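## Task

Every shelf spot is labelled by a lot number printed on the shelf edge directly beneath it, and several spots may carry the same number. Move one cardboard box from lot 772 and one from lot 727 onto the desk; if no spot in the storeroom has one of these lots, leave that lot out. The robot must not topple or finish leaning. The boxes must stay on the desk by themselves at the end, not because the robot is holding them.

## Robot and tools

Robot: TidyBot++, a single-arm mobile robot. The base is 0.54 m long, 0.50 m wide and 0.38 m tall, on four driven casters. One seven-joint arm with a two-finger gripper sits on top; its shoulder is 0.12 m ahead of the base centre and 0.68 m off the floor. The arm begins folded with the hand aimed downward. Cameras: base_camera (fixed on the base, looking forward) and wrist_camera (looks along the hand). Loose objects may occasionally get a small nudge from outside.

Frames: the base frame has its origin on the floor beneath the base centre, x forward, y left, z up. hand_pose is reported in this frame and marks the point halfway between the finger pads; its z axis runs out along the fingers, its y axis is the closing direction. The odometry frame is the base frame as it was when the scene began; base_odometry heading is positive to the left, range -3.142 to 3.142, and drifts a few cm and degrees over many moves, counting wheel slip as travel.

execute_actions: argument "actions" is a list holding either nothing (just report state and images) or exactly one action. An action may contain "base", "joints", or both, plus optional "speeds"; its parts start together. "base" holds exactly one key, each a relative offset from where the base currently is: translate_m (metres, forward positive, -2 to 2), strafe_m (metres, left positive, -2 to 2), or rotate_rad (radians, counter-clockwise from above positive, -6.3 to 6.3). A base move that would need more than 8.667 s is refused. "joints" holds absolute targets by name, in radians: joint_1_rad (any angle; arm yaw, positive is clockwise from above, the reverse of rotate_rad), joint_2_rad shoulder -2.249 to 2.249, joint_3_rad any angle, joint_4_rad elbow -2.579 to 2.579, joint_5_rad any angle, joint_6_rad wrist -2.099 to 2.099, joint_7_rad any angle (hand roll; hand down, positive is counter-clockwise from above, 1.57 opens the fingers toward left and right), and gripper_pos from 0 (open, about 85 mm gap) to 1 (shut; squeezes roughly 96-120 N per finger). Unbounded joints go the short way, so turn more than half a revolution in several steps. "speeds" caps top speed for that action only: translate_m and strafe_m 0.05-0.5 m/s, rotate_rad 0.1-1.57 rad/s (defaults are the maxima). Joints left out may still be driving toward earlier targets. Any unknown key or out-of-range number rejects the whole call with no motion. Optional "cameras": list of "base_camera", "wrist_camera" or "all"; omitted or null gives all, [] gives none. An action runs at most 15 s.

Arm geometry: with joint_1_rad 0, joint_3_rad 3.14, joint_5_rad 0 (near the start pose) the arm moves in the base's x-z plane. Segment tilts from vertical (forward positive): upper arm (0.42 m) = joint_2_rad; forearm (0.31 m) = joint_2_rad - joint_4_rad; hand (0.31 m to the hand point) = that minus joint_6_rad. Forward reach from the shoulder is the sum of length times sine, height the sum of length times cosine. A downward hand reaches at most about 0.94 m above the floor, and only near the base. Closed fingertips stick out about 20 mm beyond the hand point.

wait: "seconds" from 0 to 10; nothing new is commanded, returns state and images. zoom_image: "camera" (base_camera or wrist_camera) and "region" [x0, y0, x1, y1] in pixels of that camera's latest full image, top-left origin, at most 504 by 504; useful for reading lot numbers. read_manual: optional "section", only "licences"; it just returns licence text. finished_scene: "scene" is the current scene's integer; it ends the scene permanently and reports success, so only call it when items rest on the desk unheld.

Result lines: base_status and joint_status report how each commanded motion ended: "done", "off_target" (stopped short, may still push), "contact_stop"/"time_out" (target dropped, holds position), "not_followed" or "joint command not followed" with a "cause:" (self-collision check withheld the arm targets; the gripper part still runs). Base "done" only means the wheels turned the commanded amount, even if blocked. on_its_own lists uncommanded movement. joint_positions, hand_pose, base_odometry, base_tilt (degrees, forward/right positive), motor_effort (percent of max, peak in brackets, noisy), and Motor temperatures (per arm joint) follow. Gripper at 1 with "done" means nothing was grasped; "off_target" means something is held. Also watch for ARM HIT, MOTOR HOT, torque warnings and OVER-TEMPERATURE FAULT.

Accuracy: friction and load leave the hand a cm or two off, more when extended or carrying. To correct, send each joint its previous command plus (wanted minus read). When holding an object never command a joint to its current reading, since it sags further. Trust the camera images over hand_pose.

Avoid: snagging the arm on something higher than about 0.8 m while the base drives (tipping risk); pushing or pulling sideways hard on a raised hand; driving the arm into obstacles (torque fault above 104.5 N m for joints 1-4 or 51.3 N m for joints 5-7 freezes the arm 10 s); the arm striking the base (not checked); long heavy holds that overheat motors (75 °C fault); dropping, slamming or shoving objects. Fingers aimed near a surface may touch it because of the position error. If the robot leans, retract the arm or back away. The simulation keeps running while you think, with the last command held.

Each tool is called after "Emit:" as name(argument=value, ...) on one line, values as JSON.

## Session

Emit:
execute_actions(actions=[])

Scene clock: 0.00 s.
Motor temperatures (°C, as the motors report them): [35 30 30 30 43 44 41]
base_odometry: x=+0.000 y=+0.000 heading=+0.000 (m, m, rad; odometry frame)
base_tilt: forward=-0.2 right=+0.4 (deg)
base_status: not commanded
joint_positions: joint_1_rad=-0.006 joint_2_rad=-0.355 joint_3_rad=+3.102 joint_4_rad=-2.541 joint_5_rad=+0.008 joint_6_rad=-0.866 joint_7_rad=+1.549 gripper_pos=+0.000
joint_status: not commanded
motor_effort: joint_1_rad=+0 joint_2_rad=-3 joint_3_rad=+1 joint_4_rad=+16 joint_5_rad=+0 joint_6_rad=+1 joint_7_rad=+0 (%)
hand_pose: x=+0.2569 y=+0.0040 z=+0.5848 quat_wxyz=(+0.009, +0.999, +0.013, +0.045) (m; base frame)
pictures: base_camera, wrist_camera
Images, in order (width x height): base_camera 644x364, wrist_camera 644x476.

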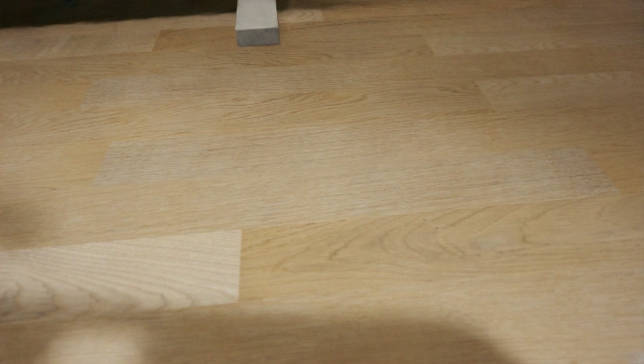

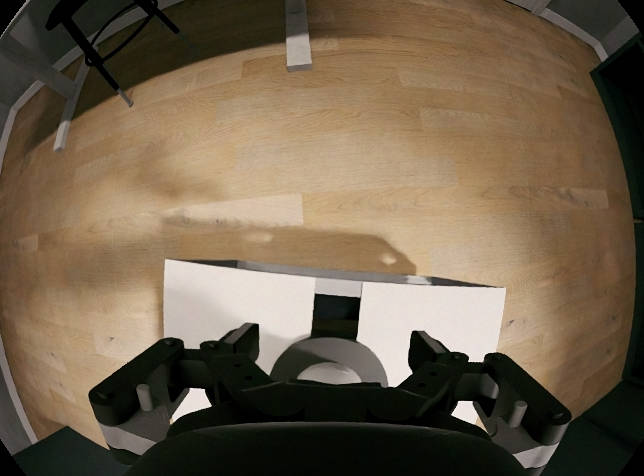

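Emit:
execute_actions(actions=[{"joints":{"joint_6_rad":0.6}}], cameras=["wrist_camera"])

Emit:
execute_actions(actions=[{"base":{"rotate_rad":-1.57}}])

Emit:
execute_actions(actions=[{"base":{"rotate_rad":-1.57}}])

Scene clock: 4.83 s.
Motor temperatures (°C, as the motors report them): [35 30 30 30 43 44 41]
base_odometry: x=+0.000 y=+0.000 heading=+0.000 (m, m, rad; odometry frame)
base_tilt: forward=-0.1 right=+0.4 (deg)
base_status: not commanded
joint_positions: joint_1_rad=-0.006 joint_2_rad=-0.355 joint_3_rad=+3.102 joint_4_rad=-2.539 joint_5_rad=+0.008 joint_6_rad=+0.597 joint_7_rad=+1.549 gripper_pos=+0.000
joint_status: all done
motor_effort: joint_1_rad=+0(0) joint_2_rad=-7(7) joint_3_rad=+2(2) joint_4_rad=+19(19) joint_5_rad=+0(0) joint_6_rad=+8(8) joint_7_rad=+0(0) (%)
hand_pose: x=+0.5401 y=+0.0238 z=+0.8897 quat_wxyz=(-0.017, +0.713, +0.016, +0.701) (m; base frame)
pictures: wrist_camera
Images, in order (width x height): wrist_camera 644x476.

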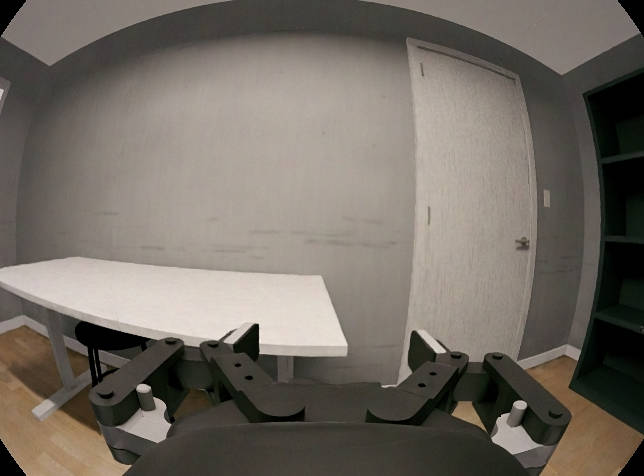

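Scene clock: 7.33 s.
Motor temperatures (°C, as the motors report them): [35 30 30 30 43 44 41]
base_odometry: x=+0.000 y=+0.000 heading=-1.570 (m, m, rad; odometry frame)
base_tilt: forward=-0.1 right=+0.5 (deg)
base_status: done
joint_positions: joint_1_rad=-0.006 joint_2_rad=-0.355 joint_3_rad=+3.102 joint_4_rad=-2.539 joint_5_rad=+0.008 joint_6_rad=+0.597 joint_7_rad=+1.549 gripper_pos=+0.000
joint_status: not commanded
motor_effort: joint_1_rad=+0(1) joint_2_rad=-7(9) joint_3_rad=+2(3) joint_4_rad=+19(19) joint_5_rad=+0(1) joint_6_rad=+8(8) joint_7_rad=+0(1) (%)
hand_pose: x=+0.5401 y=+0.0238 z=+0.8897 quat_wxyz=(-0.017, +0.713, +0.016, +0.701) (m; base frame)
pictures: base_camera, wrist_camera
Images, in order (width x height): base_camera 644x364, wrist_camera 644x476.

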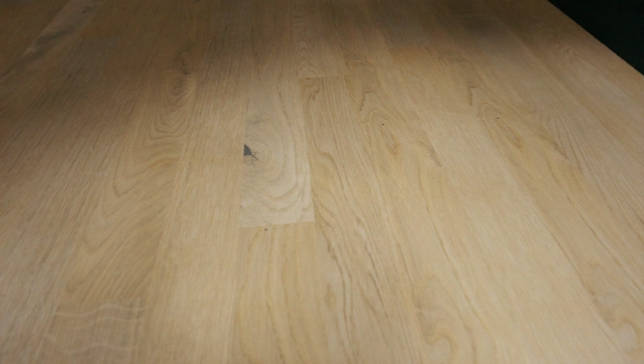

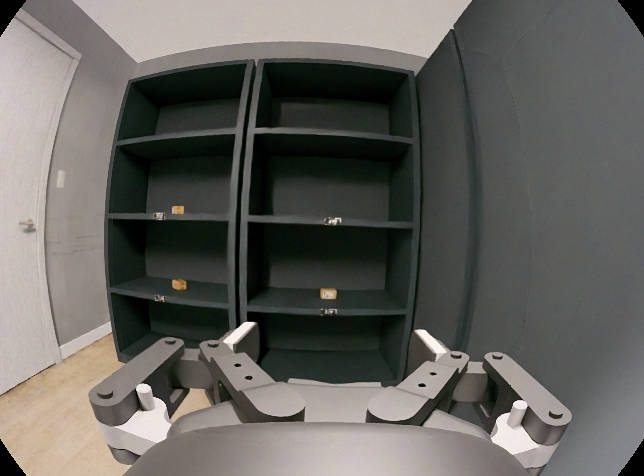

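Scene clock: 9.67 s.
Motor temperatures (°C, as the motors report them): [35 30 30 30 43 44 41]
base_odometry: x=+0.000 y=+0.000 heading=-3.140 (m, m, rad; odometry frame)
base_tilt: forward=-0.2 right=+0.4 (deg)
base_status: done
joint_positions: joint_1_rad=-0.006 joint_2_rad=-0.355 joint_3_rad=+3.102 joint_4_rad=-2.539 joint_5_rad=+0.008 joint_6_rad=+0.597 joint_7_rad=+1.549 gripper_pos=+0.000
joint_status: not commanded
motor_effort: joint_1_rad=+0(1) joint_2_rad=-7(8) joint_3_rad=+2(3) joint_4_rad=+19(19) joint_5_rad=+0(1) joint_6_rad=+8(8) joint_7_rad=-1(0) (%)
hand_pose: x=+0.5401 y=+0.0238 z=+0.8897 quat_wxyz=(-0.017, +0.713, +0.016, +0.701) (m; base frame)
pictures: base_camera, wrist_camera
Images, in order (width x height): base_camera 644x364, wrist_camera 644x476.

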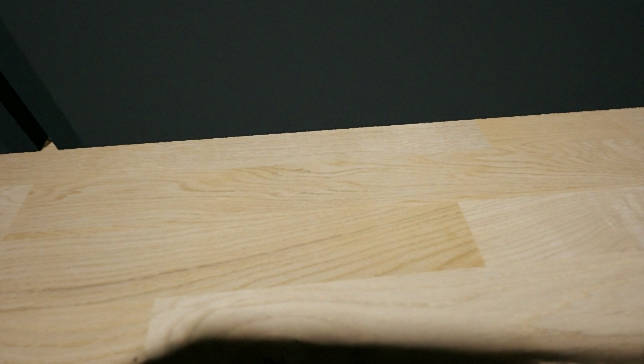

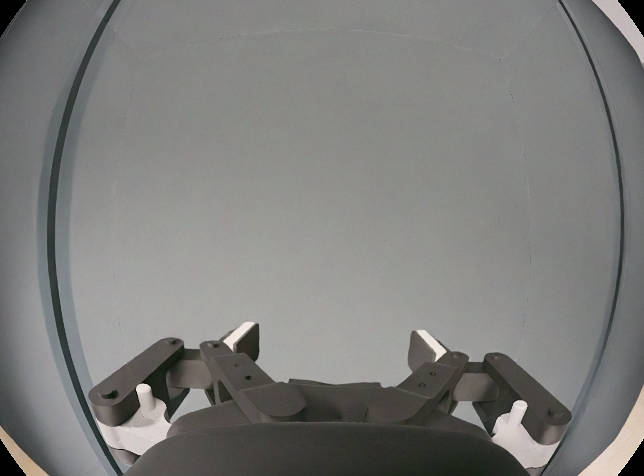

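Emit:
execute_actions(actions=[{"base":{"rotate_rad":-1.47}}])

Scene clock: 13.73 s.
Motor temperatures (°C, as the motors report them): [35 30 30 30 43 44 41]
base_odometry: x=+0.000 y=+0.000 heading=+1.674 (m, m, rad; odometry frame)
base_tilt: forward=-0.2 right=+0.4 (deg)
base_status: done
joint_positions: joint_1_rad=-0.006 joint_2_rad=-0.355 joint_3_rad=+3.102 joint_4_rad=-2.539 joint_5_rad=+0.008 joint_6_rad=+0.597 joint_7_rad=+1.549 gripper_pos=+0.000
joint_status: not commanded
motor_effort: joint_1_rad=+0(1) joint_2_rad=-7(8) joint_3_rad=+2(3) joint_4_rad=+19(19) joint_5_rad=+0(1) joint_6_rad=+8(8) joint_7_rad=-1(1) (%)
hand_pose: x=+0.5401 y=+0.0238 z=+0.8897 quat_wxyz=(-0.017, +0.713, +0.016, +0.701) (m; base frame)
pictures: base_camera, wrist_camera
Images, in order (width x height): base_camera 644x364, wrist_camera 644x476.

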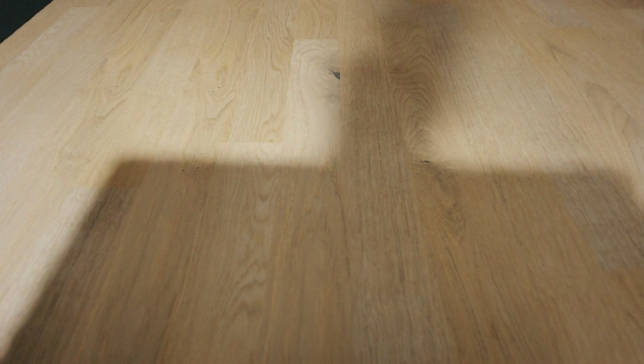

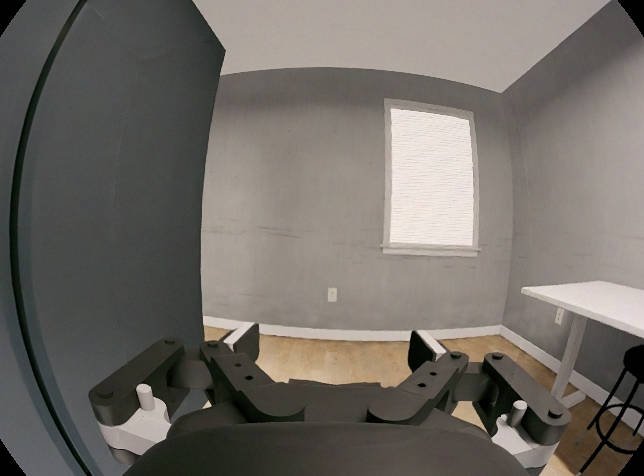

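Emit:
execute_actions(actions=[{"base":{"rotate_rad":-3.14}}], cameras=["wrist_camera"])

Emit:
zoom_image(camera="wrist_camera", region=[120,190,440,330])

Scene clock: 19.87 s.
Motor temperatures (°C, as the motors report them): [35 30 30 30 43 44 41]
base_odometry: x=+0.000 y=+0.000 heading=-1.466 (m, m, rad; odometry frame)
base_tilt: forward=-0.2 right=+0.4 (deg)
base_status: done
joint_positions: joint_1_rad=-0.006 joint_2_rad=-0.355 joint_3_rad=+3.102 joint_4_rad=-2.539 joint_5_rad=+0.008 joint_6_rad=+0.597 joint_7_rad=+1.549 gripper_pos=+0.000
joint_status: not commanded
motor_effort: joint_1_rad=+0(1) joint_2_rad=-7(8) joint_3_rad=+2(3) joint_4_rad=+19(18) joint_5_rad=-1(1) joint_6_rad=+8(8) joint_7_rad=-1(0) (%)
hand_pose: x=+0.5401 y=+0.0238 z=+0.8897 quat_wxyz=(-0.017, +0.713, +0.016, +0.701) (m; base frame)
pictures: wrist_camera
Images, in order (width x height): wrist_camera 644x476.

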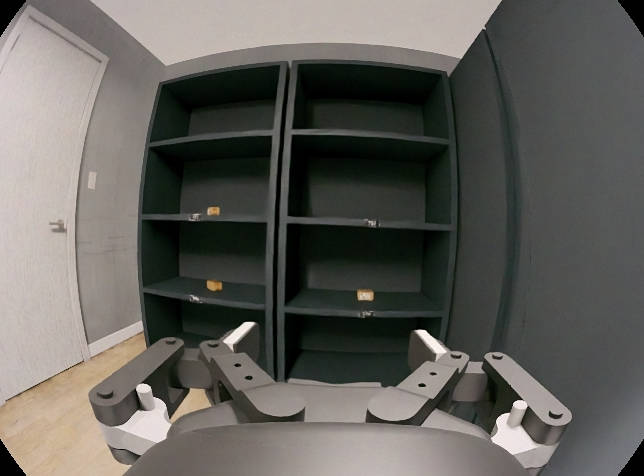

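Region (120, 190, 440, 330) of wrist_camera's 644x476 image, scaled by 1.575; it fills the top 220 rows of this view, and the rest is white.

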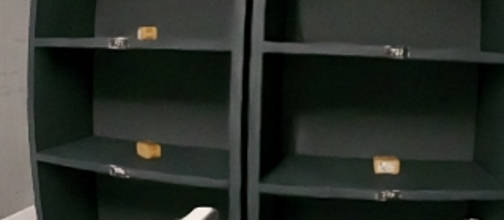

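Emit:
zoom_image(camera="wrist_camera", region=[330,205,410,325])

Emit:
zoom_image(camera="wrist_camera", region=[170,200,250,310])

Region (330, 205, 410, 325) of wrist_camera's 644x476 image, scaled by 4.200.

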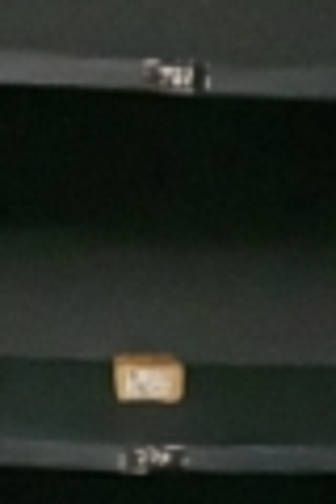

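Region (170, 200, 250, 310) of wrist_camera's 644x476 image, scaled by 4.582; it fills the left 367 columns of this view, and the rest is white.

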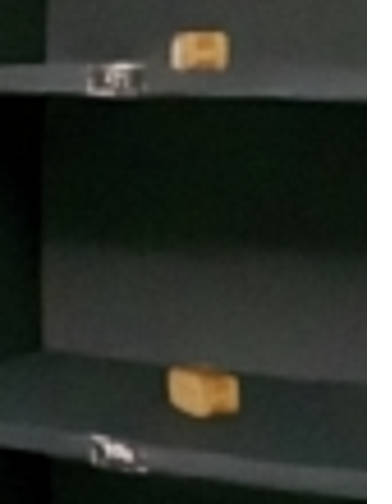

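Emit:
execute_actions(actions=[{"base":{"translate_m":0.5}}])

Scene clock: 25.33 s.
Motor temperatures (°C, as the motors report them): [35 30 30 31 43 44 41]
base_odometry: x=+0.052 y=-0.497 heading=-1.466 (m, m, rad; odometry frame)
base_tilt: forward=-0.3 right=+0.4 (deg)
base_status: done
joint_positions: joint_1_rad=-0.006 joint_2_rad=-0.354 joint_3_rad=+3.102 joint_4_rad=-2.539 joint_5_rad=+0.008 joint_6_rad=+0.597 joint_7_rad=+1.549 gripper_pos=+0.000
joint_status: not commanded
motor_effort: joint_1_rad=+0(0) joint_2_rad=-7(11) joint_3_rad=+2(2) joint_4_rad=+19(20) joint_5_rad=+0(0) joint_6_rad=+8(9) joint_7_rad=-1(0) (%)
hand_pose: x=+0.5402 y=+0.0238 z=+0.8894 quat_wxyz=(-0.017, +0.713, +0.016, +0.701) (m; base frame)
pictures: base_camera, wrist_camera
Images, in order (width x height): base_camera 644x364, wrist_camera 644x476.

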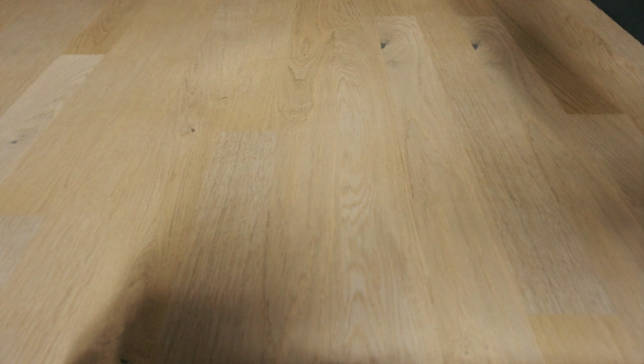

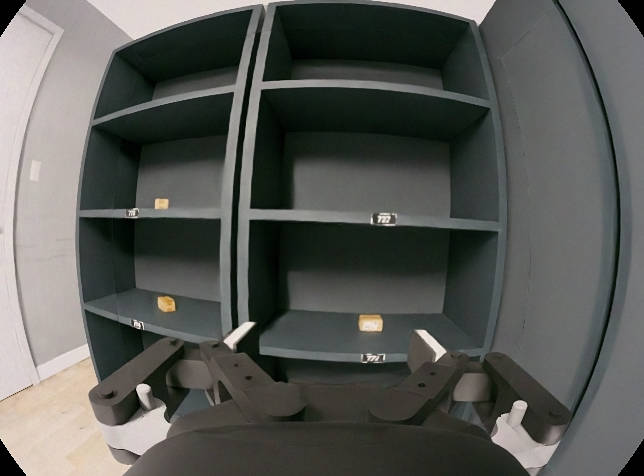

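Emit:
zoom_image(camera="wrist_camera", region=[330,200,430,370])

Emit:
zoom_image(camera="wrist_camera", region=[110,190,200,340])

Region (330, 200, 430, 370) of wrist_camera's 644x476 image, scaled by 2.965; it fills the left 296 columns of this view, and the rest is white.

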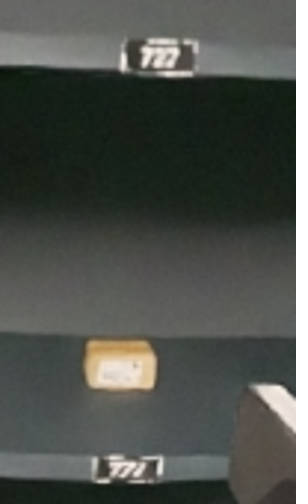

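Region (110, 190, 200, 340) of wrist_camera's 644x476 image, scaled by 3.360; it fills the left 302 columns of this view, and the rest is white.

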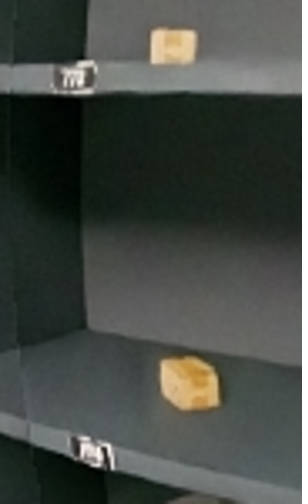

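Emit:
execute_actions(actions=[{"base":{"translate_m":0.4},"joints":{"joint_6_rad":0.25}}])

Emit:
execute_actions(actions=[{"base":{"strafe_m":0.45}}])

Scene clock: 30.77 s.
Motor temperatures (°C, as the motors report them): [35 30 30 31 43 44 41]
base_odometry: x=+0.093 y=-0.895 heading=-1.467 (m, m, rad; odometry frame)
base_tilt: forward=-0.2 right=+0.5 (deg)
base_status: done
joint_positions: joint_1_rad=-0.006 joint_2_rad=-0.355 joint_3_rad=+3.102 joint_4_rad=-2.544 joint_5_rad=+0.008 joint_6_rad=+0.253 joint_7_rad=+1.549 gripper_pos=+0.000
joint_status: all done
motor_effort: joint_1_rad=-1(0) joint_2_rad=-6(10) joint_3_rad=+2(2) joint_4_rad=+18(21) joint_5_rad=+0(0) joint_6_rad=+7(8) joint_7_rad=+0(1) (%)
hand_pose: x=+0.5187 y=+0.0206 z=+0.7825 quat_wxyz=(-0.011, +0.824, +0.016, +0.567) (m; base frame)
pictures: base_camera, wrist_camera
Images, in order (width x height): base_camera 644x364, wrist_camera 644x476.

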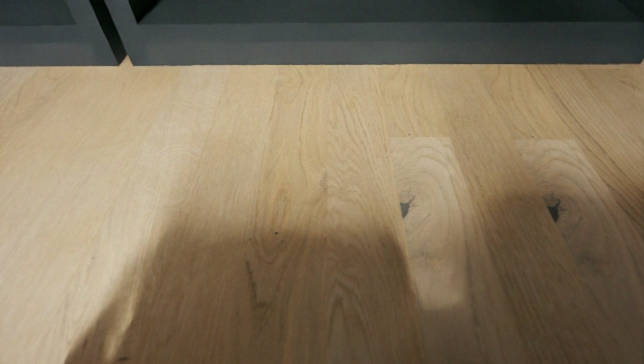

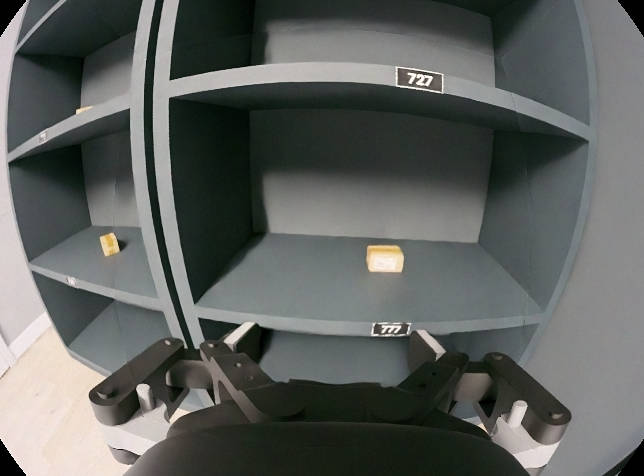

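Scene clock: 33.03 s.
Motor temperatures (°C, as the motors report them): [35 30 30 31 43 44 41]
base_odometry: x=+0.541 y=-0.849 heading=-1.467 (m, m, rad; odometry frame)
base_tilt: forward=-0.2 right=+0.5 (deg)
base_status: done
joint_positions: joint_1_rad=-0.006 joint_2_rad=-0.355 joint_3_rad=+3.102 joint_4_rad=-2.544 joint_5_rad=+0.008 joint_6_rad=+0.253 joint_7_rad=+1.549 gripper_pos=+0.000
joint_status: not commanded
motor_effort: joint_1_rad=+0(1) joint_2_rad=-6(7) joint_3_rad=+2(3) joint_4_rad=+18(18) joint_5_rad=+0(0) joint_6_rad=+7(7) joint_7_rad=-1(1) (%)
hand_pose: x=+0.5187 y=+0.0206 z=+0.7825 quat_wxyz=(-0.011, +0.824, +0.016, +0.567) (m; base frame)
pictures: base_camera, wrist_camera
Images, in order (width x height): base_camera 644x364, wrist_camera 644x476.

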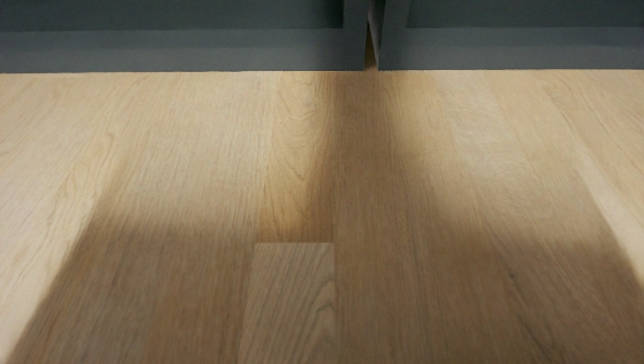

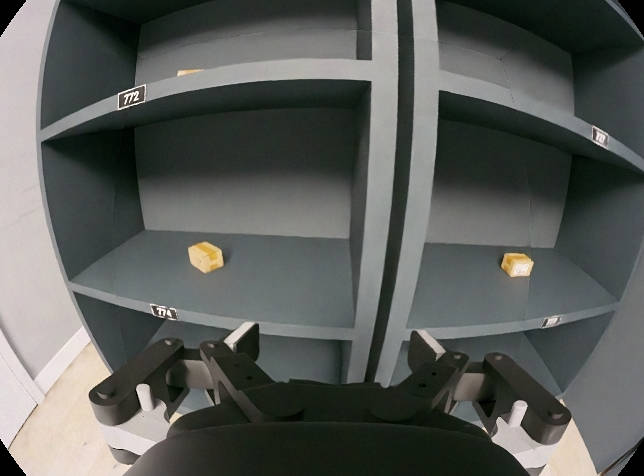

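Emit:
execute_actions(actions=[{"base":{"strafe_m":0.42},"joints":{"joint_1_rad":0,"joint_3_rad":3.1416,"joint_4_rad":-1.85,"joint_5_rad":0,"joint_6_rad":-0.2,"joint_7_rad":1.57}}])

Scene clock: 40.80 s.
Motor temperatures (°C, as the motors report them): [35 30 30 31 43 44 41]
base_odometry: x=+0.959 y=-0.806 heading=-1.467 (m, m, rad; odometry frame)
base_tilt: forward=-0.2 right=+0.4 (deg)
base_status: done
joint_positions: joint_1_rad=-0.006 joint_2_rad=-0.355 joint_3_rad=+3.114 joint_4_rad=-1.858 joint_5_rad=+0.008 joint_6_rad=-0.175 joint_7_rad=+1.549 gripper_pos=+0.000
joint_status: all done
motor_effort: joint_1_rad=+0(0) joint_2_rad=-10(10) joint_3_rad=+1(4) joint_4_rad=+22(22) joint_5_rad=+0(0) joint_6_rad=+7(8) joint_7_rad=+0(1) (%)
hand_pose: x=+0.5953 y=+0.0196 z=+1.0644 quat_wxyz=(-0.011, +0.744, +0.009, +0.668) (m; base frame)
pictures: base_camera, wrist_camera
Images, in order (width x height): base_camera 644x364, wrist_camera 644x476.

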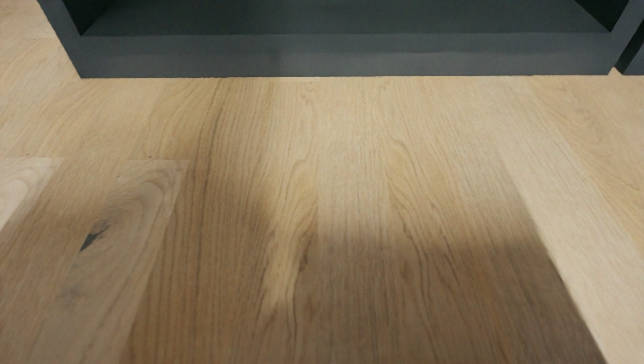

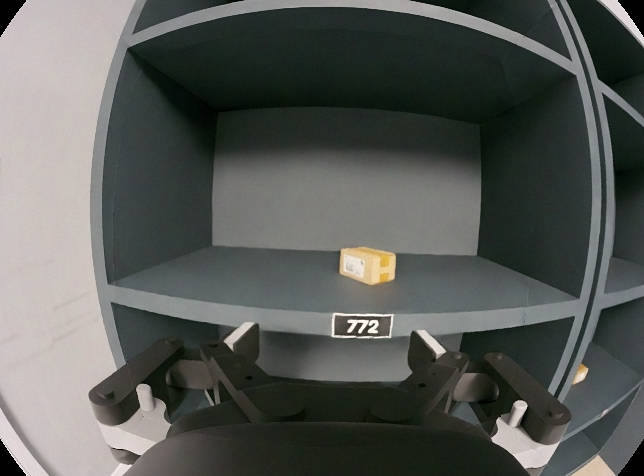

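Emit:
execute_actions(actions=[{"base":{"rotate_rad":0.6}}], cameras=[])

Emit:
execute_actions(actions=[{"base":{"translate_m":-0.15}}], cameras=[])

Emit:
execute_actions(actions=[{"base":{"strafe_m":-0.57}}])

Scene clock: 59.73 s.
Motor temperatures (°C, as the motors report them): [35 30 30 31 43 44 41]
base_odometry: x=+0.959 y=-0.806 heading=-0.867 (m, m, rad; odometry frame)
base_tilt: forward=-0.2 right=+0.5 (deg)
base_status: done
joint_positions: joint_1_rad=-0.006 joint_2_rad=-0.355 joint_3_rad=+3.122 joint_4_rad=-1.858 joint_5_rad=+0.008 joint_6_rad=-0.175 joint_7_rad=+1.549 gripper_pos=+0.000
joint_status: not commanded
motor_effort: joint_1_rad=+0(2) joint_2_rad=-10(13) joint_3_rad=+2(4) joint_4_rad=+22(23) joint_5_rad=+0(0) joint_6_rad=+8(8) joint_7_rad=+0(0) (%)
hand_pose: x=+0.5955 y=+0.0149 z=+1.0642 quat_wxyz=(-0.010, +0.744, +0.006, +0.668) (m; base frame)
pictures: none
No camera images: the call's "cameras" was empty. Leave "cameras" out to get every camera's image.

Scene clock: 61.20 s.
Motor temperatures (°C, as the motors report them): [35 30 30 31 43 44 41]
base_odometry: x=+0.862 y=-0.691 heading=-0.867 (m, m, rad; odometry frame)
base_tilt: forward=-0.2 right=+0.4 (deg)
base_status: done
joint_positions: joint_1_rad=-0.006 joint_2_rad=-0.358 joint_3_rad=+3.122 joint_4_rad=-1.857 joint_5_rad=+0.008 joint_6_rad=-0.178 joint_7_rad=+1.549 gripper_pos=+0.000
joint_status: not commanded
motor_effort: joint_1_rad=+0(1) joint_2_rad=-10(16) joint_3_rad=+1(2) joint_4_rad=+22(23) joint_5_rad=+0(0) joint_6_rad=+8(8) joint_7_rad=-1(1) (%)
hand_pose: x=+0.5941 y=+0.0149 z=+1.0652 quat_wxyz=(-0.010, +0.744, +0.006, +0.668) (m; base frame)
pictures: none
No camera images: the call's "cameras" was empty. Leave "cameras" out to get every camera's image.

Scene clock: 63.70 s.
Motor temperatures (°C, as the motors report them): [35 30 30 31 43 44 41]
base_odometry: x=+0.427 y=-1.060 heading=-0.867 (m, m, rad; odometry frame)
base_tilt: forward=-0.2 right=+0.5 (deg)
base_status: done
joint_positions: joint_1_rad=-0.006 joint_2_rad=-0.358 joint_3_rad=+3.124 joint_4_rad=-1.857 joint_5_rad=+0.008 joint_6_rad=-0.179 joint_7_rad=+1.549 gripper_pos=+0.000
joint_status: not commanded
motor_effort: joint_1_rad=+0(2) joint_2_rad=-10(10) joint_3_rad=+2(6) joint_4_rad=+22(22) joint_5_rad=+0(0) joint_6_rad=+8(7) joint_7_rad=+0(1) (%)
hand_pose: x=+0.5942 y=+0.0138 z=+1.0651 quat_wxyz=(-0.009, +0.744, +0.005, +0.668) (m; base frame)
pictures: base_camera, wrist_camera
Images, in order (width x height): base_camera 644x364, wrist_camera 644x476.

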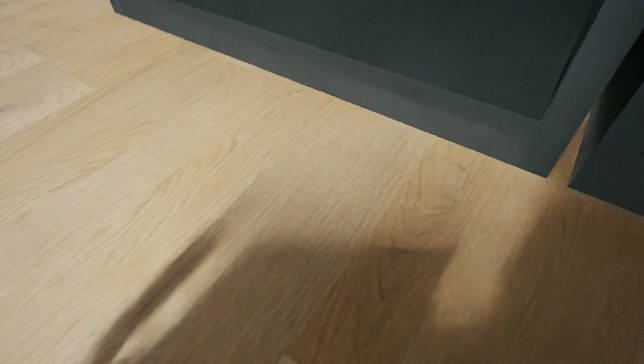

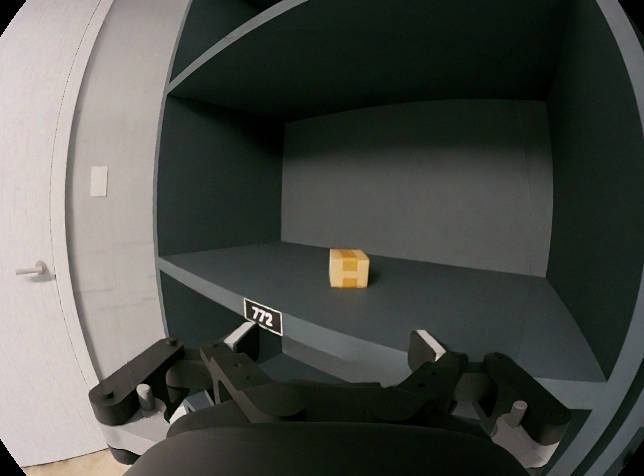

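Emit:
execute_actions(actions=[{"base":{"strafe_m":-0.02},"joints":{"joint_2_rad":0.026,"joint_4_rad":-1.41,"joint_6_rad":-0.42}}])

Scene clock: 69.97 s.
Motor temperatures (°C, as the motors report them): [35 30 30 31 43 44 41]
base_odometry: x=+0.411 y=-1.073 heading=-0.867 (m, m, rad; odometry frame)
base_tilt: forward=-0.2 right=+0.4 (deg)
base_status: done
joint_positions: joint_1_rad=-0.006 joint_2_rad=+0.015 joint_3_rad=+3.130 joint_4_rad=-1.423 joint_5_rad=+0.008 joint_6_rad=-0.396 joint_7_rad=+1.549 gripper_pos=+0.000
joint_status: all done
motor_effort: joint_1_rad=+0(2) joint_2_rad=-24(28) joint_3_rad=+1(3) joint_4_rad=+21(21) joint_5_rad=+0(0) joint_6_rad=+7(9) joint_7_rad=-1(1) (%)
hand_pose: x=+0.7371 y=+0.0113 z=+1.0632 quat_wxyz=(-0.009, +0.794, +0.000, +0.608) (m; base frame)
pictures: base_camera, wrist_camera
Images, in order (width x height): base_camera 644x364, wrist_camera 644x476.

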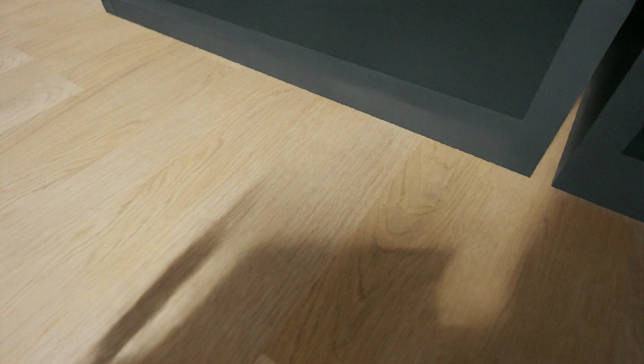

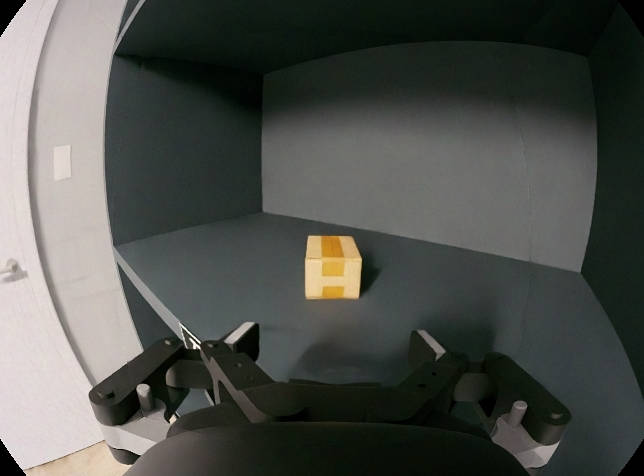

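Emit:
execute_actions(actions=[{"base":{"translate_m":0.1},"joints":{"joint_2_rad":0.06}}])

Scene clock: 74.60 s.
Motor temperatures (°C, as the motors report them): [35 30 30 31 43 44 41]
base_odometry: x=+0.476 y=-1.149 heading=-0.867 (m, m, rad; odometry frame)
base_tilt: forward=-0.2 right=+0.5 (deg)
base_status: done
joint_positions: joint_1_rad=-0.006 joint_2_rad=+0.052 joint_3_rad=+3.130 joint_4_rad=-1.419 joint_5_rad=+0.008 joint_6_rad=-0.398 joint_7_rad=+1.549 gripper_pos=+0.000
joint_status: all done
motor_effort: joint_1_rad=+0(0) joint_2_rad=-26(30) joint_3_rad=+1(1) joint_4_rad=+22(22) joint_5_rad=+0(0) joint_6_rad=+7(8) joint_7_rad=+0(0) (%)
hand_pose: x=+0.7510 y=+0.0114 z=+1.0421 quat_wxyz=(-0.009, +0.804, +0.000, +0.594) (m; base frame)
pictures: base_camera, wrist_camera
Images, in order (width x height): base_camera 644x364, wrist_camera 644x476.

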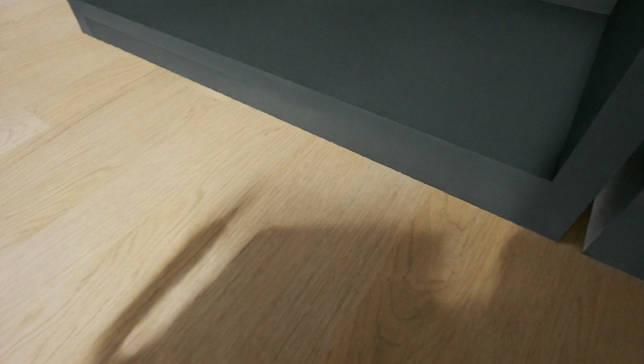

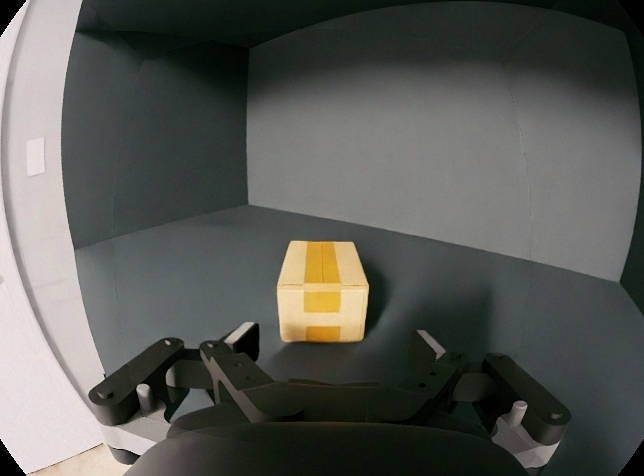

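Emit:
execute_actions(actions=[{"base":{"strafe_m":0.008}}], cameras=[])

Emit:
execute_actions(actions=[{"base":{"translate_m":0.075},"speeds":{"translate_m":0.15}}])

Scene clock: 77.20 s.
Motor temperatures (°C, as the motors report them): [35 30 30 31 43 44 41]
base_odometry: x=+0.482 y=-1.144 heading=-0.867 (m, m, rad; odometry frame)
base_tilt: forward=-0.2 right=+0.5 (deg)
base_status: done
joint_positions: joint_1_rad=-0.005 joint_2_rad=+0.052 joint_3_rad=+3.130 joint_4_rad=-1.419 joint_5_rad=+0.008 joint_6_rad=-0.398 joint_7_rad=+1.549 gripper_pos=+0.000
joint_status: not commanded
motor_effort: joint_1_rad=+0(2) joint_2_rad=-27(28) joint_3_rad=+1(3) joint_4_rad=+22(22) joint_5_rad=+0(0) joint_6_rad=+8(8) joint_7_rad=+0(0) (%)
hand_pose: x=+0.7510 y=+0.0109 z=+1.0421 quat_wxyz=(-0.008, +0.804, +0.000, +0.594) (m; base frame)
pictures: none
No camera images: the call's "cameras" was empty. Leave "cameras" out to get every camera's image.

Scene clock: 78.37 s.
Motor temperatures (°C, as the motors report them): [35 30 30 31 43 44 41]
base_odometry: x=+0.531 y=-1.202 heading=-0.867 (m, m, rad; odometry frame)
base_tilt: forward=-0.2 right=+0.4 (deg)
base_status: done
joint_positions: joint_1_rad=-0.005 joint_2_rad=+0.053 joint_3_rad=+3.130 joint_4_rad=-1.418 joint_5_rad=+0.008 joint_6_rad=-0.399 joint_7_rad=+1.549 gripper_pos=+0.000
joint_status: not commanded
motor_effort: joint_1_rad=+0(2) joint_2_rad=-26(30) joint_3_rad=+1(1) joint_4_rad=+22(22) joint_5_rad=+0(0) joint_6_rad=+8(8) joint_7_rad=+0(1) (%)
hand_pose: x=+0.7512 y=+0.0109 z=+1.0415 quat_wxyz=(-0.008, +0.805, +0.000, +0.594) (m; base frame)
pictures: base_camera, wrist_camera
Images, in order (width x height): base_camera 644x364, wrist_camera 644x476.

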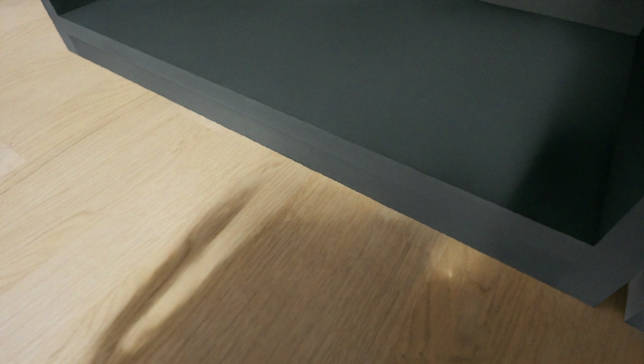

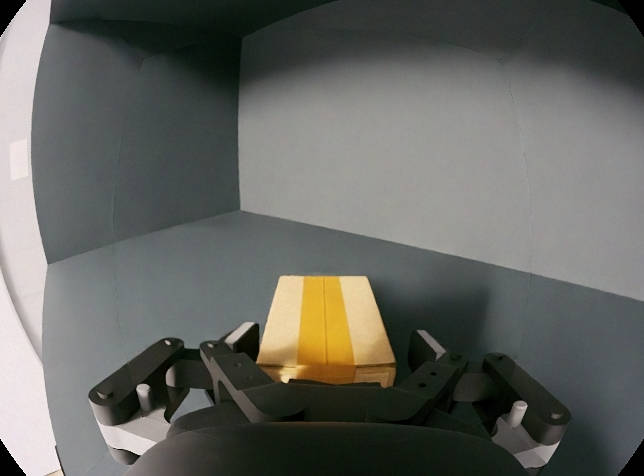

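Emit:
execute_actions(actions=[{"joints":{"gripper_pos":1}}], cameras=[])

Emit:
execute_actions(actions=[{"joints":{"joint_2_rad":-0.05}}], cameras=["wrist_camera"])

Scene clock: 80.97 s.
Motor temperatures (°C, as the motors report them): [35 30 30 31 43 44 41]
base_odometry: x=+0.531 y=-1.202 heading=-0.867 (m, m, rad; odometry frame)
base_tilt: forward=-0.2 right=+0.4 (deg)
base_status: not commanded
joint_positions: joint_1_rad=-0.005 joint_2_rad=+0.053 joint_3_rad=+3.130 joint_4_rad=-1.418 joint_5_rad=+0.008 joint_6_rad=-0.399 joint_7_rad=+1.549 gripper_pos=+0.349
joint_status: gripper_pos off_target (ended at +0.349, target +1.000)
motor_effort: joint_1_rad=+0(1) joint_2_rad=-26(26) joint_3_rad=+1(0) joint_4_rad=+22(22) joint_5_rad=+0(0) joint_6_rad=+7(7) joint_7_rad=-1(1) (%)
hand_pose: x=+0.7513 y=+0.0109 z=+1.0418 quat_wxyz=(-0.008, +0.804, +0.000, +0.594) (m; base frame)
pictures: none
No camera images: the call's "cameras" was empty. Leave "cameras" out to get every camera's image.

Scene clock: 82.03 s.
Motor temperatures (°C, as the motors report them): [35 30 30 31 43 44 41]
base_odometry: x=+0.531 y=-1.202 heading=-0.867 (m, m, rad; odometry frame)
base_tilt: forward=-0.1 right=+0.5 (deg)
base_status: not commanded
joint_positions: joint_1_rad=-0.005 joint_2_rad=-0.036 joint_3_rad=+3.130 joint_4_rad=-1.417 joint_5_rad=+0.008 joint_6_rad=-0.403 joint_7_rad=+1.549 gripper_pos=+0.349
joint_status: all done
motor_effort: joint_1_rad=+0(0) joint_2_rad=-23(29) joint_3_rad=+1(1) joint_4_rad=+23(24) joint_5_rad=+0(0) joint_6_rad=+8(9) joint_7_rad=-1(1) (%)
hand_pose: x=+0.7164 y=+0.0107 z=+1.0961 quat_wxyz=(-0.008, +0.778, +0.000, +0.628) (m; base frame)
pictures: wrist_camera
Images, in order (width x height): wrist_camera 644x476.

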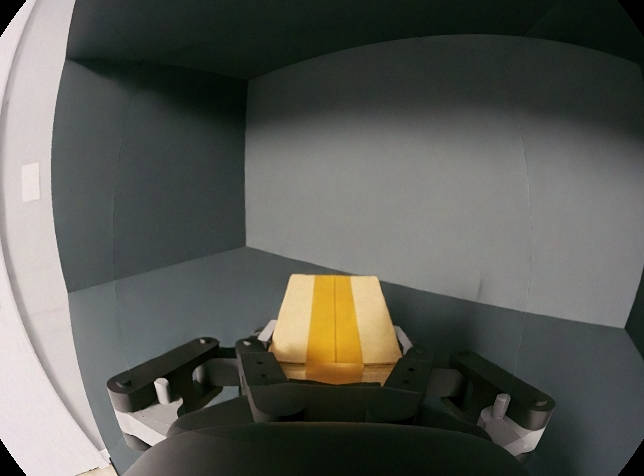

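Emit:
execute_actions(actions=[{"base":{"translate_m":-0.7}}], cameras=[])

Emit:
execute_actions(actions=[{"base":{"rotate_rad":0.97},"joints":{"joint_2_rad":-0.2,"joint_4_rad":-1.9,"joint_6_rad":-0.17}}], cameras=[])

Emit:
execute_actions(actions=[{"base":{"strafe_m":1.0}}])

Scene clock: 89.50 s.
Motor temperatures (°C, as the motors report them): [35 30 30 31 43 44 41]
base_odometry: x=+0.078 y=-0.668 heading=-0.867 (m, m, rad; odometry frame)
base_tilt: forward=-0.3 right=+0.4 (deg)
base_status: done
joint_positions: joint_1_rad=-0.004 joint_2_rad=-0.041 joint_3_rad=+3.130 joint_4_rad=-1.417 joint_5_rad=+0.008 joint_6_rad=-0.406 joint_7_rad=+1.549 gripper_pos=+0.349
joint_status: not commanded
motor_effort: joint_1_rad=+0(2) joint_2_rad=-23(28) joint_3_rad=+1(1) joint_4_rad=+23(24) joint_5_rad=+0(1) joint_6_rad=+9(9) joint_7_rad=-1(1) (%)
hand_pose: x=+0.7144 y=+0.0101 z=+1.0977 quat_wxyz=(-0.008, +0.778, +0.000, +0.629) (m; base frame)
pictures: none
No camera images: the call's "cameras" was empty. Leave "cameras" out to get every camera's image.

Scene clock: 91.40 s.
Motor temperatures (°C, as the motors report them): [35 30 30 31 43 44 41]
base_odometry: x=+0.078 y=-0.668 heading=+0.103 (m, m, rad; odometry frame)
base_tilt: forward=-0.2 right=+0.3 (deg)
base_status: done
joint_positions: joint_1_rad=-0.008 joint_2_rad=-0.172 joint_3_rad=+3.131 joint_4_rad=-1.896 joint_5_rad=+0.008 joint_6_rad=-0.200 joint_7_rad=+1.549 gripper_pos=+0.349
joint_status: all done
motor_effort: joint_1_rad=+0(3) joint_2_rad=-18(25) joint_3_rad=+1(5) joint_4_rad=+23(24) joint_5_rad=+0(1) joint_6_rad=+7(8) joint_7_rad=+0(0) (%)
hand_pose: x=+0.6495 y=+0.0107 z=+0.9407 quat_wxyz=(-0.008, +0.820, +0.002, +0.572) (m; base frame)
pictures: none
No camera images: the call's "cameras" was empty. Leave "cameras" out to get every camera's image.

Scene clock: 94.77 s.
Motor temperatures (°C, as the motors report them): [35 30 30 31 43 44 41]
base_odometry: x=-0.026 y=+0.327 heading=+0.103 (m, m, rad; odometry frame)
base_tilt: forward=-0.2 right=+0.4 (deg)
base_status: done
joint_positions: joint_1_rad=-0.007 joint_2_rad=-0.172 joint_3_rad=+3.131 joint_4_rad=-1.896 joint_5_rad=+0.008 joint_6_rad=-0.200 joint_7_rad=+1.549 gripper_pos=+0.349
joint_status: not commanded
motor_effort: joint_1_rad=+0(2) joint_2_rad=-18(18) joint_3_rad=+2(1) joint_4_rad=+22(22) joint_5_rad=+0(0) joint_6_rad=+8(8) joint_7_rad=-1(0) (%)
hand_pose: x=+0.6495 y=+0.0102 z=+0.9407 quat_wxyz=(-0.007, +0.820, +0.001, +0.572) (m; base frame)
pictures: base_camera, wrist_camera
Images, in order (width x height): base_camera 644x364, wrist_camera 644x476.

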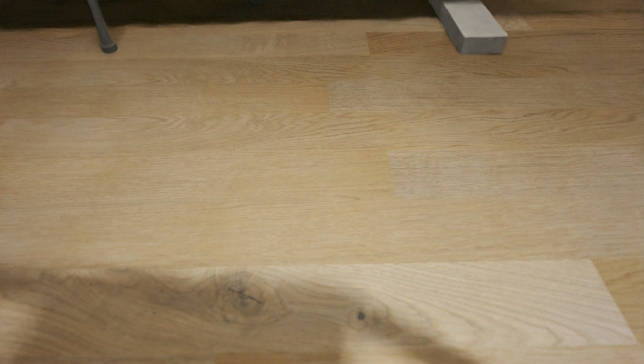

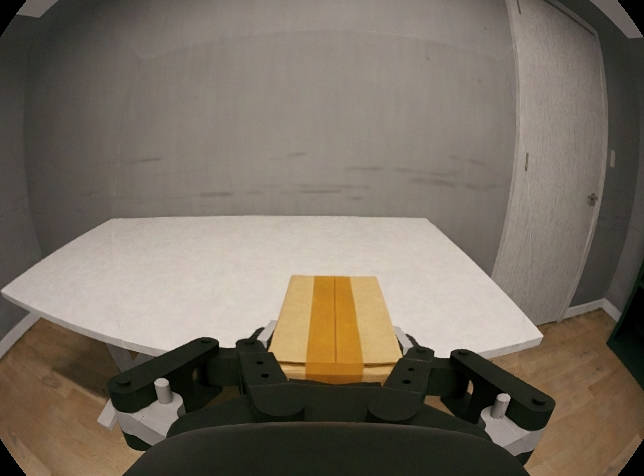

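Emit:
execute_actions(actions=[{"base":{"translate_m":0.36},"joints":{"joint_2_rad":-0.08,"joint_4_rad":-2.13,"joint_6_rad":0.2}}])

Scene clock: 101.67 s.
Motor temperatures (°C, as the motors report them): [35 30 30 31 43 44 41]
base_odometry: x=+0.332 y=+0.364 heading=+0.104 (m, m, rad; odometry frame)
base_tilt: forward=-0.2 right=+0.5 (deg)
base_status: done
joint_positions: joint_1_rad=-0.007 joint_2_rad=-0.086 joint_3_rad=+3.131 joint_4_rad=-2.131 joint_5_rad=+0.008 joint_6_rad=+0.173 joint_7_rad=+1.549 gripper_pos=+0.349
joint_status: all done
motor_effort: joint_1_rad=+0(1) joint_2_rad=-19(23) joint_3_rad=+1(2) joint_4_rad=+21(24) joint_5_rad=+0(0) joint_6_rad=+8(9) joint_7_rad=+0(1) (%)
hand_pose: x=+0.6598 y=+0.0111 z=+0.8651 quat_wxyz=(-0.009, +0.805, +0.002, +0.593) (m; base frame)
pictures: base_camera, wrist_camera
Images, in order (width x height): base_camera 644x364, wrist_camera 644x476.

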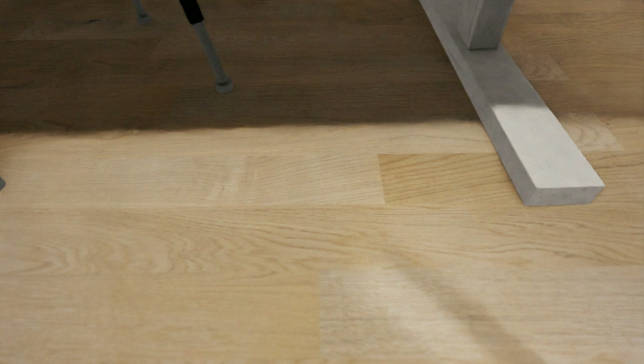

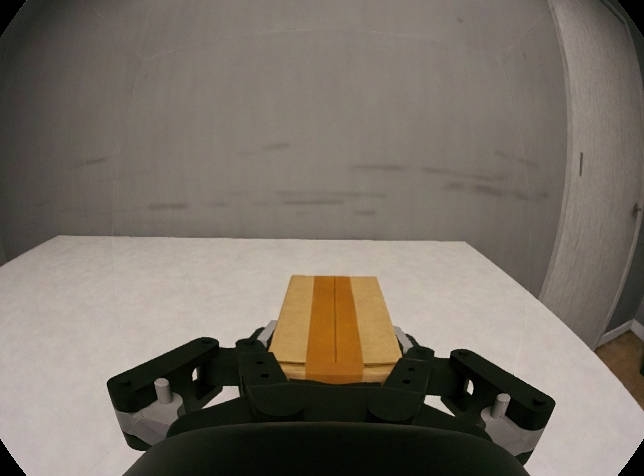

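Emit:
execute_actions(actions=[{"joints":{"joint_2_rad":0.03,"joint_4_rad":-2.276,"joint_6_rad":0.45}}], cameras=["wrist_camera"])

Scene clock: 107.07 s.
Motor temperatures (°C, as the motors report them): [35 30 30 31 43 44 41]
base_odometry: x=+0.332 y=+0.364 heading=+0.104 (m, m, rad; odometry frame)
base_tilt: forward=-0.2 right=+0.5 (deg)
base_status: not commanded
joint_positions: joint_1_rad=-0.007 joint_2_rad=+0.022 joint_3_rad=+3.131 joint_4_rad=-2.278 joint_5_rad=+0.008 joint_6_rad=+0.420 joint_7_rad=+1.549 gripper_pos=+0.349
joint_status: all done
motor_effort: joint_1_rad=+0(0) joint_2_rad=-21(23) joint_3_rad=+1(1) joint_4_rad=+18(21) joint_5_rad=+0(0) joint_6_rad=+8(9) joint_7_rad=+0(1) (%)
hand_pose: x=+0.6590 y=+0.0115 z=+0.7982 quat_wxyz=(-0.011, +0.808, +0.002, +0.590) (m; base frame)
pictures: wrist_camera
Images, in order (width x height): wrist_camera 644x476.

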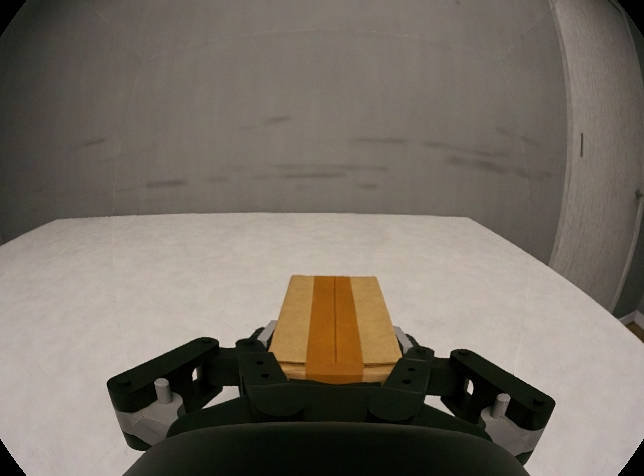

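Emit:
execute_actions(actions=[{"joints":{"joint_2_rad":0.095,"joint_4_rad":-2.336,"joint_6_rad":0.585}}], cameras=["wrist_camera"])

Scene clock: 109.50 s.
Motor temperatures (°C, as the motors report them): [35 30 30 31 43 44 41]
base_odometry: x=+0.332 y=+0.364 heading=+0.104 (m, m, rad; odometry frame)
base_tilt: forward=-0.2 right=+0.4 (deg)
base_status: not commanded
joint_positions: joint_1_rad=-0.007 joint_2_rad=+0.083 joint_3_rad=+3.131 joint_4_rad=-2.334 joint_5_rad=+0.008 joint_6_rad=+0.557 joint_7_rad=+1.549 gripper_pos=+0.349
joint_status: all done
motor_effort: joint_1_rad=+0(0) joint_2_rad=-22(23) joint_3_rad=+1(1) joint_4_rad=+16(18) joint_5_rad=+0(0) joint_6_rad=+8(9) joint_7_rad=-1(0) (%)
hand_pose: x=+0.6604 y=+0.0118 z=+0.7770 quat_wxyz=(-0.012, +0.802, +0.002, +0.598) (m; base frame)
pictures: wrist_camera
Images, in order (width x height): wrist_camera 644x476.

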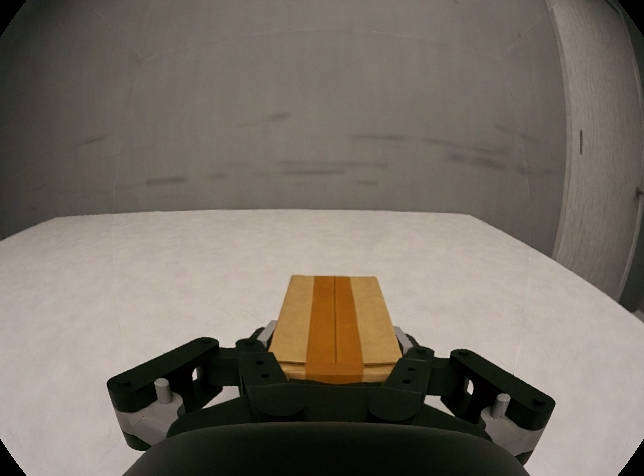

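Lower slightly with the shoulder.

Emit:
execute_actions(actions=[{"joints":{"joint_2_rad":0.135}}], cameras=["wrist_camera"])

Scene clock: 111.17 s.
Motor temperatures (°C, as the motors report them): [35 30 30 31 43 44 41]
base_odometry: x=+0.332 y=+0.364 heading=+0.104 (m, m, rad; odometry frame)
base_tilt: forward=-0.2 right=+0.5 (deg)
base_status: not commanded
joint_positions: joint_1_rad=-0.007 joint_2_rad=+0.106 joint_3_rad=+3.131 joint_4_rad=-2.333 joint_5_rad=+0.008 joint_6_rad=+0.569 joint_7_rad=+1.549 gripper_pos=+0.349
joint_status: all done
motor_effort: joint_1_rad=-1(0) joint_2_rad=-21(21) joint_3_rad=+1(1) joint_4_rad=+15(16) joint_5_rad=+0(0) joint_6_rad=+6(8) joint_7_rad=-1(0) (%)
hand_pose: x=+0.6639 y=+0.0118 z=+0.7685 quat_wxyz=(-0.012, +0.805, +0.002, +0.594) (m; base frame)
pictures: wrist_camera
Images, in order (width x height): wrist_camera 644x476.

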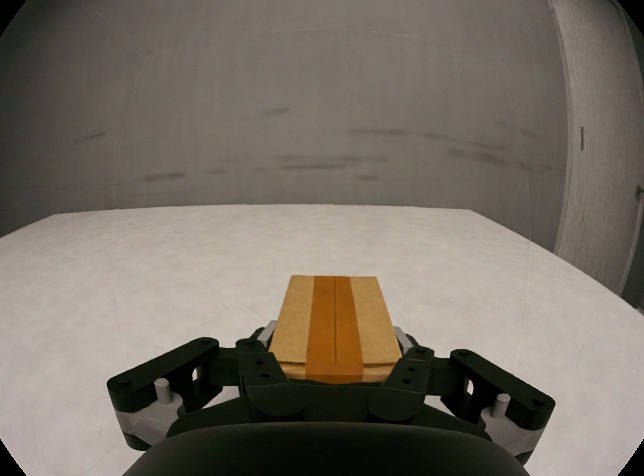

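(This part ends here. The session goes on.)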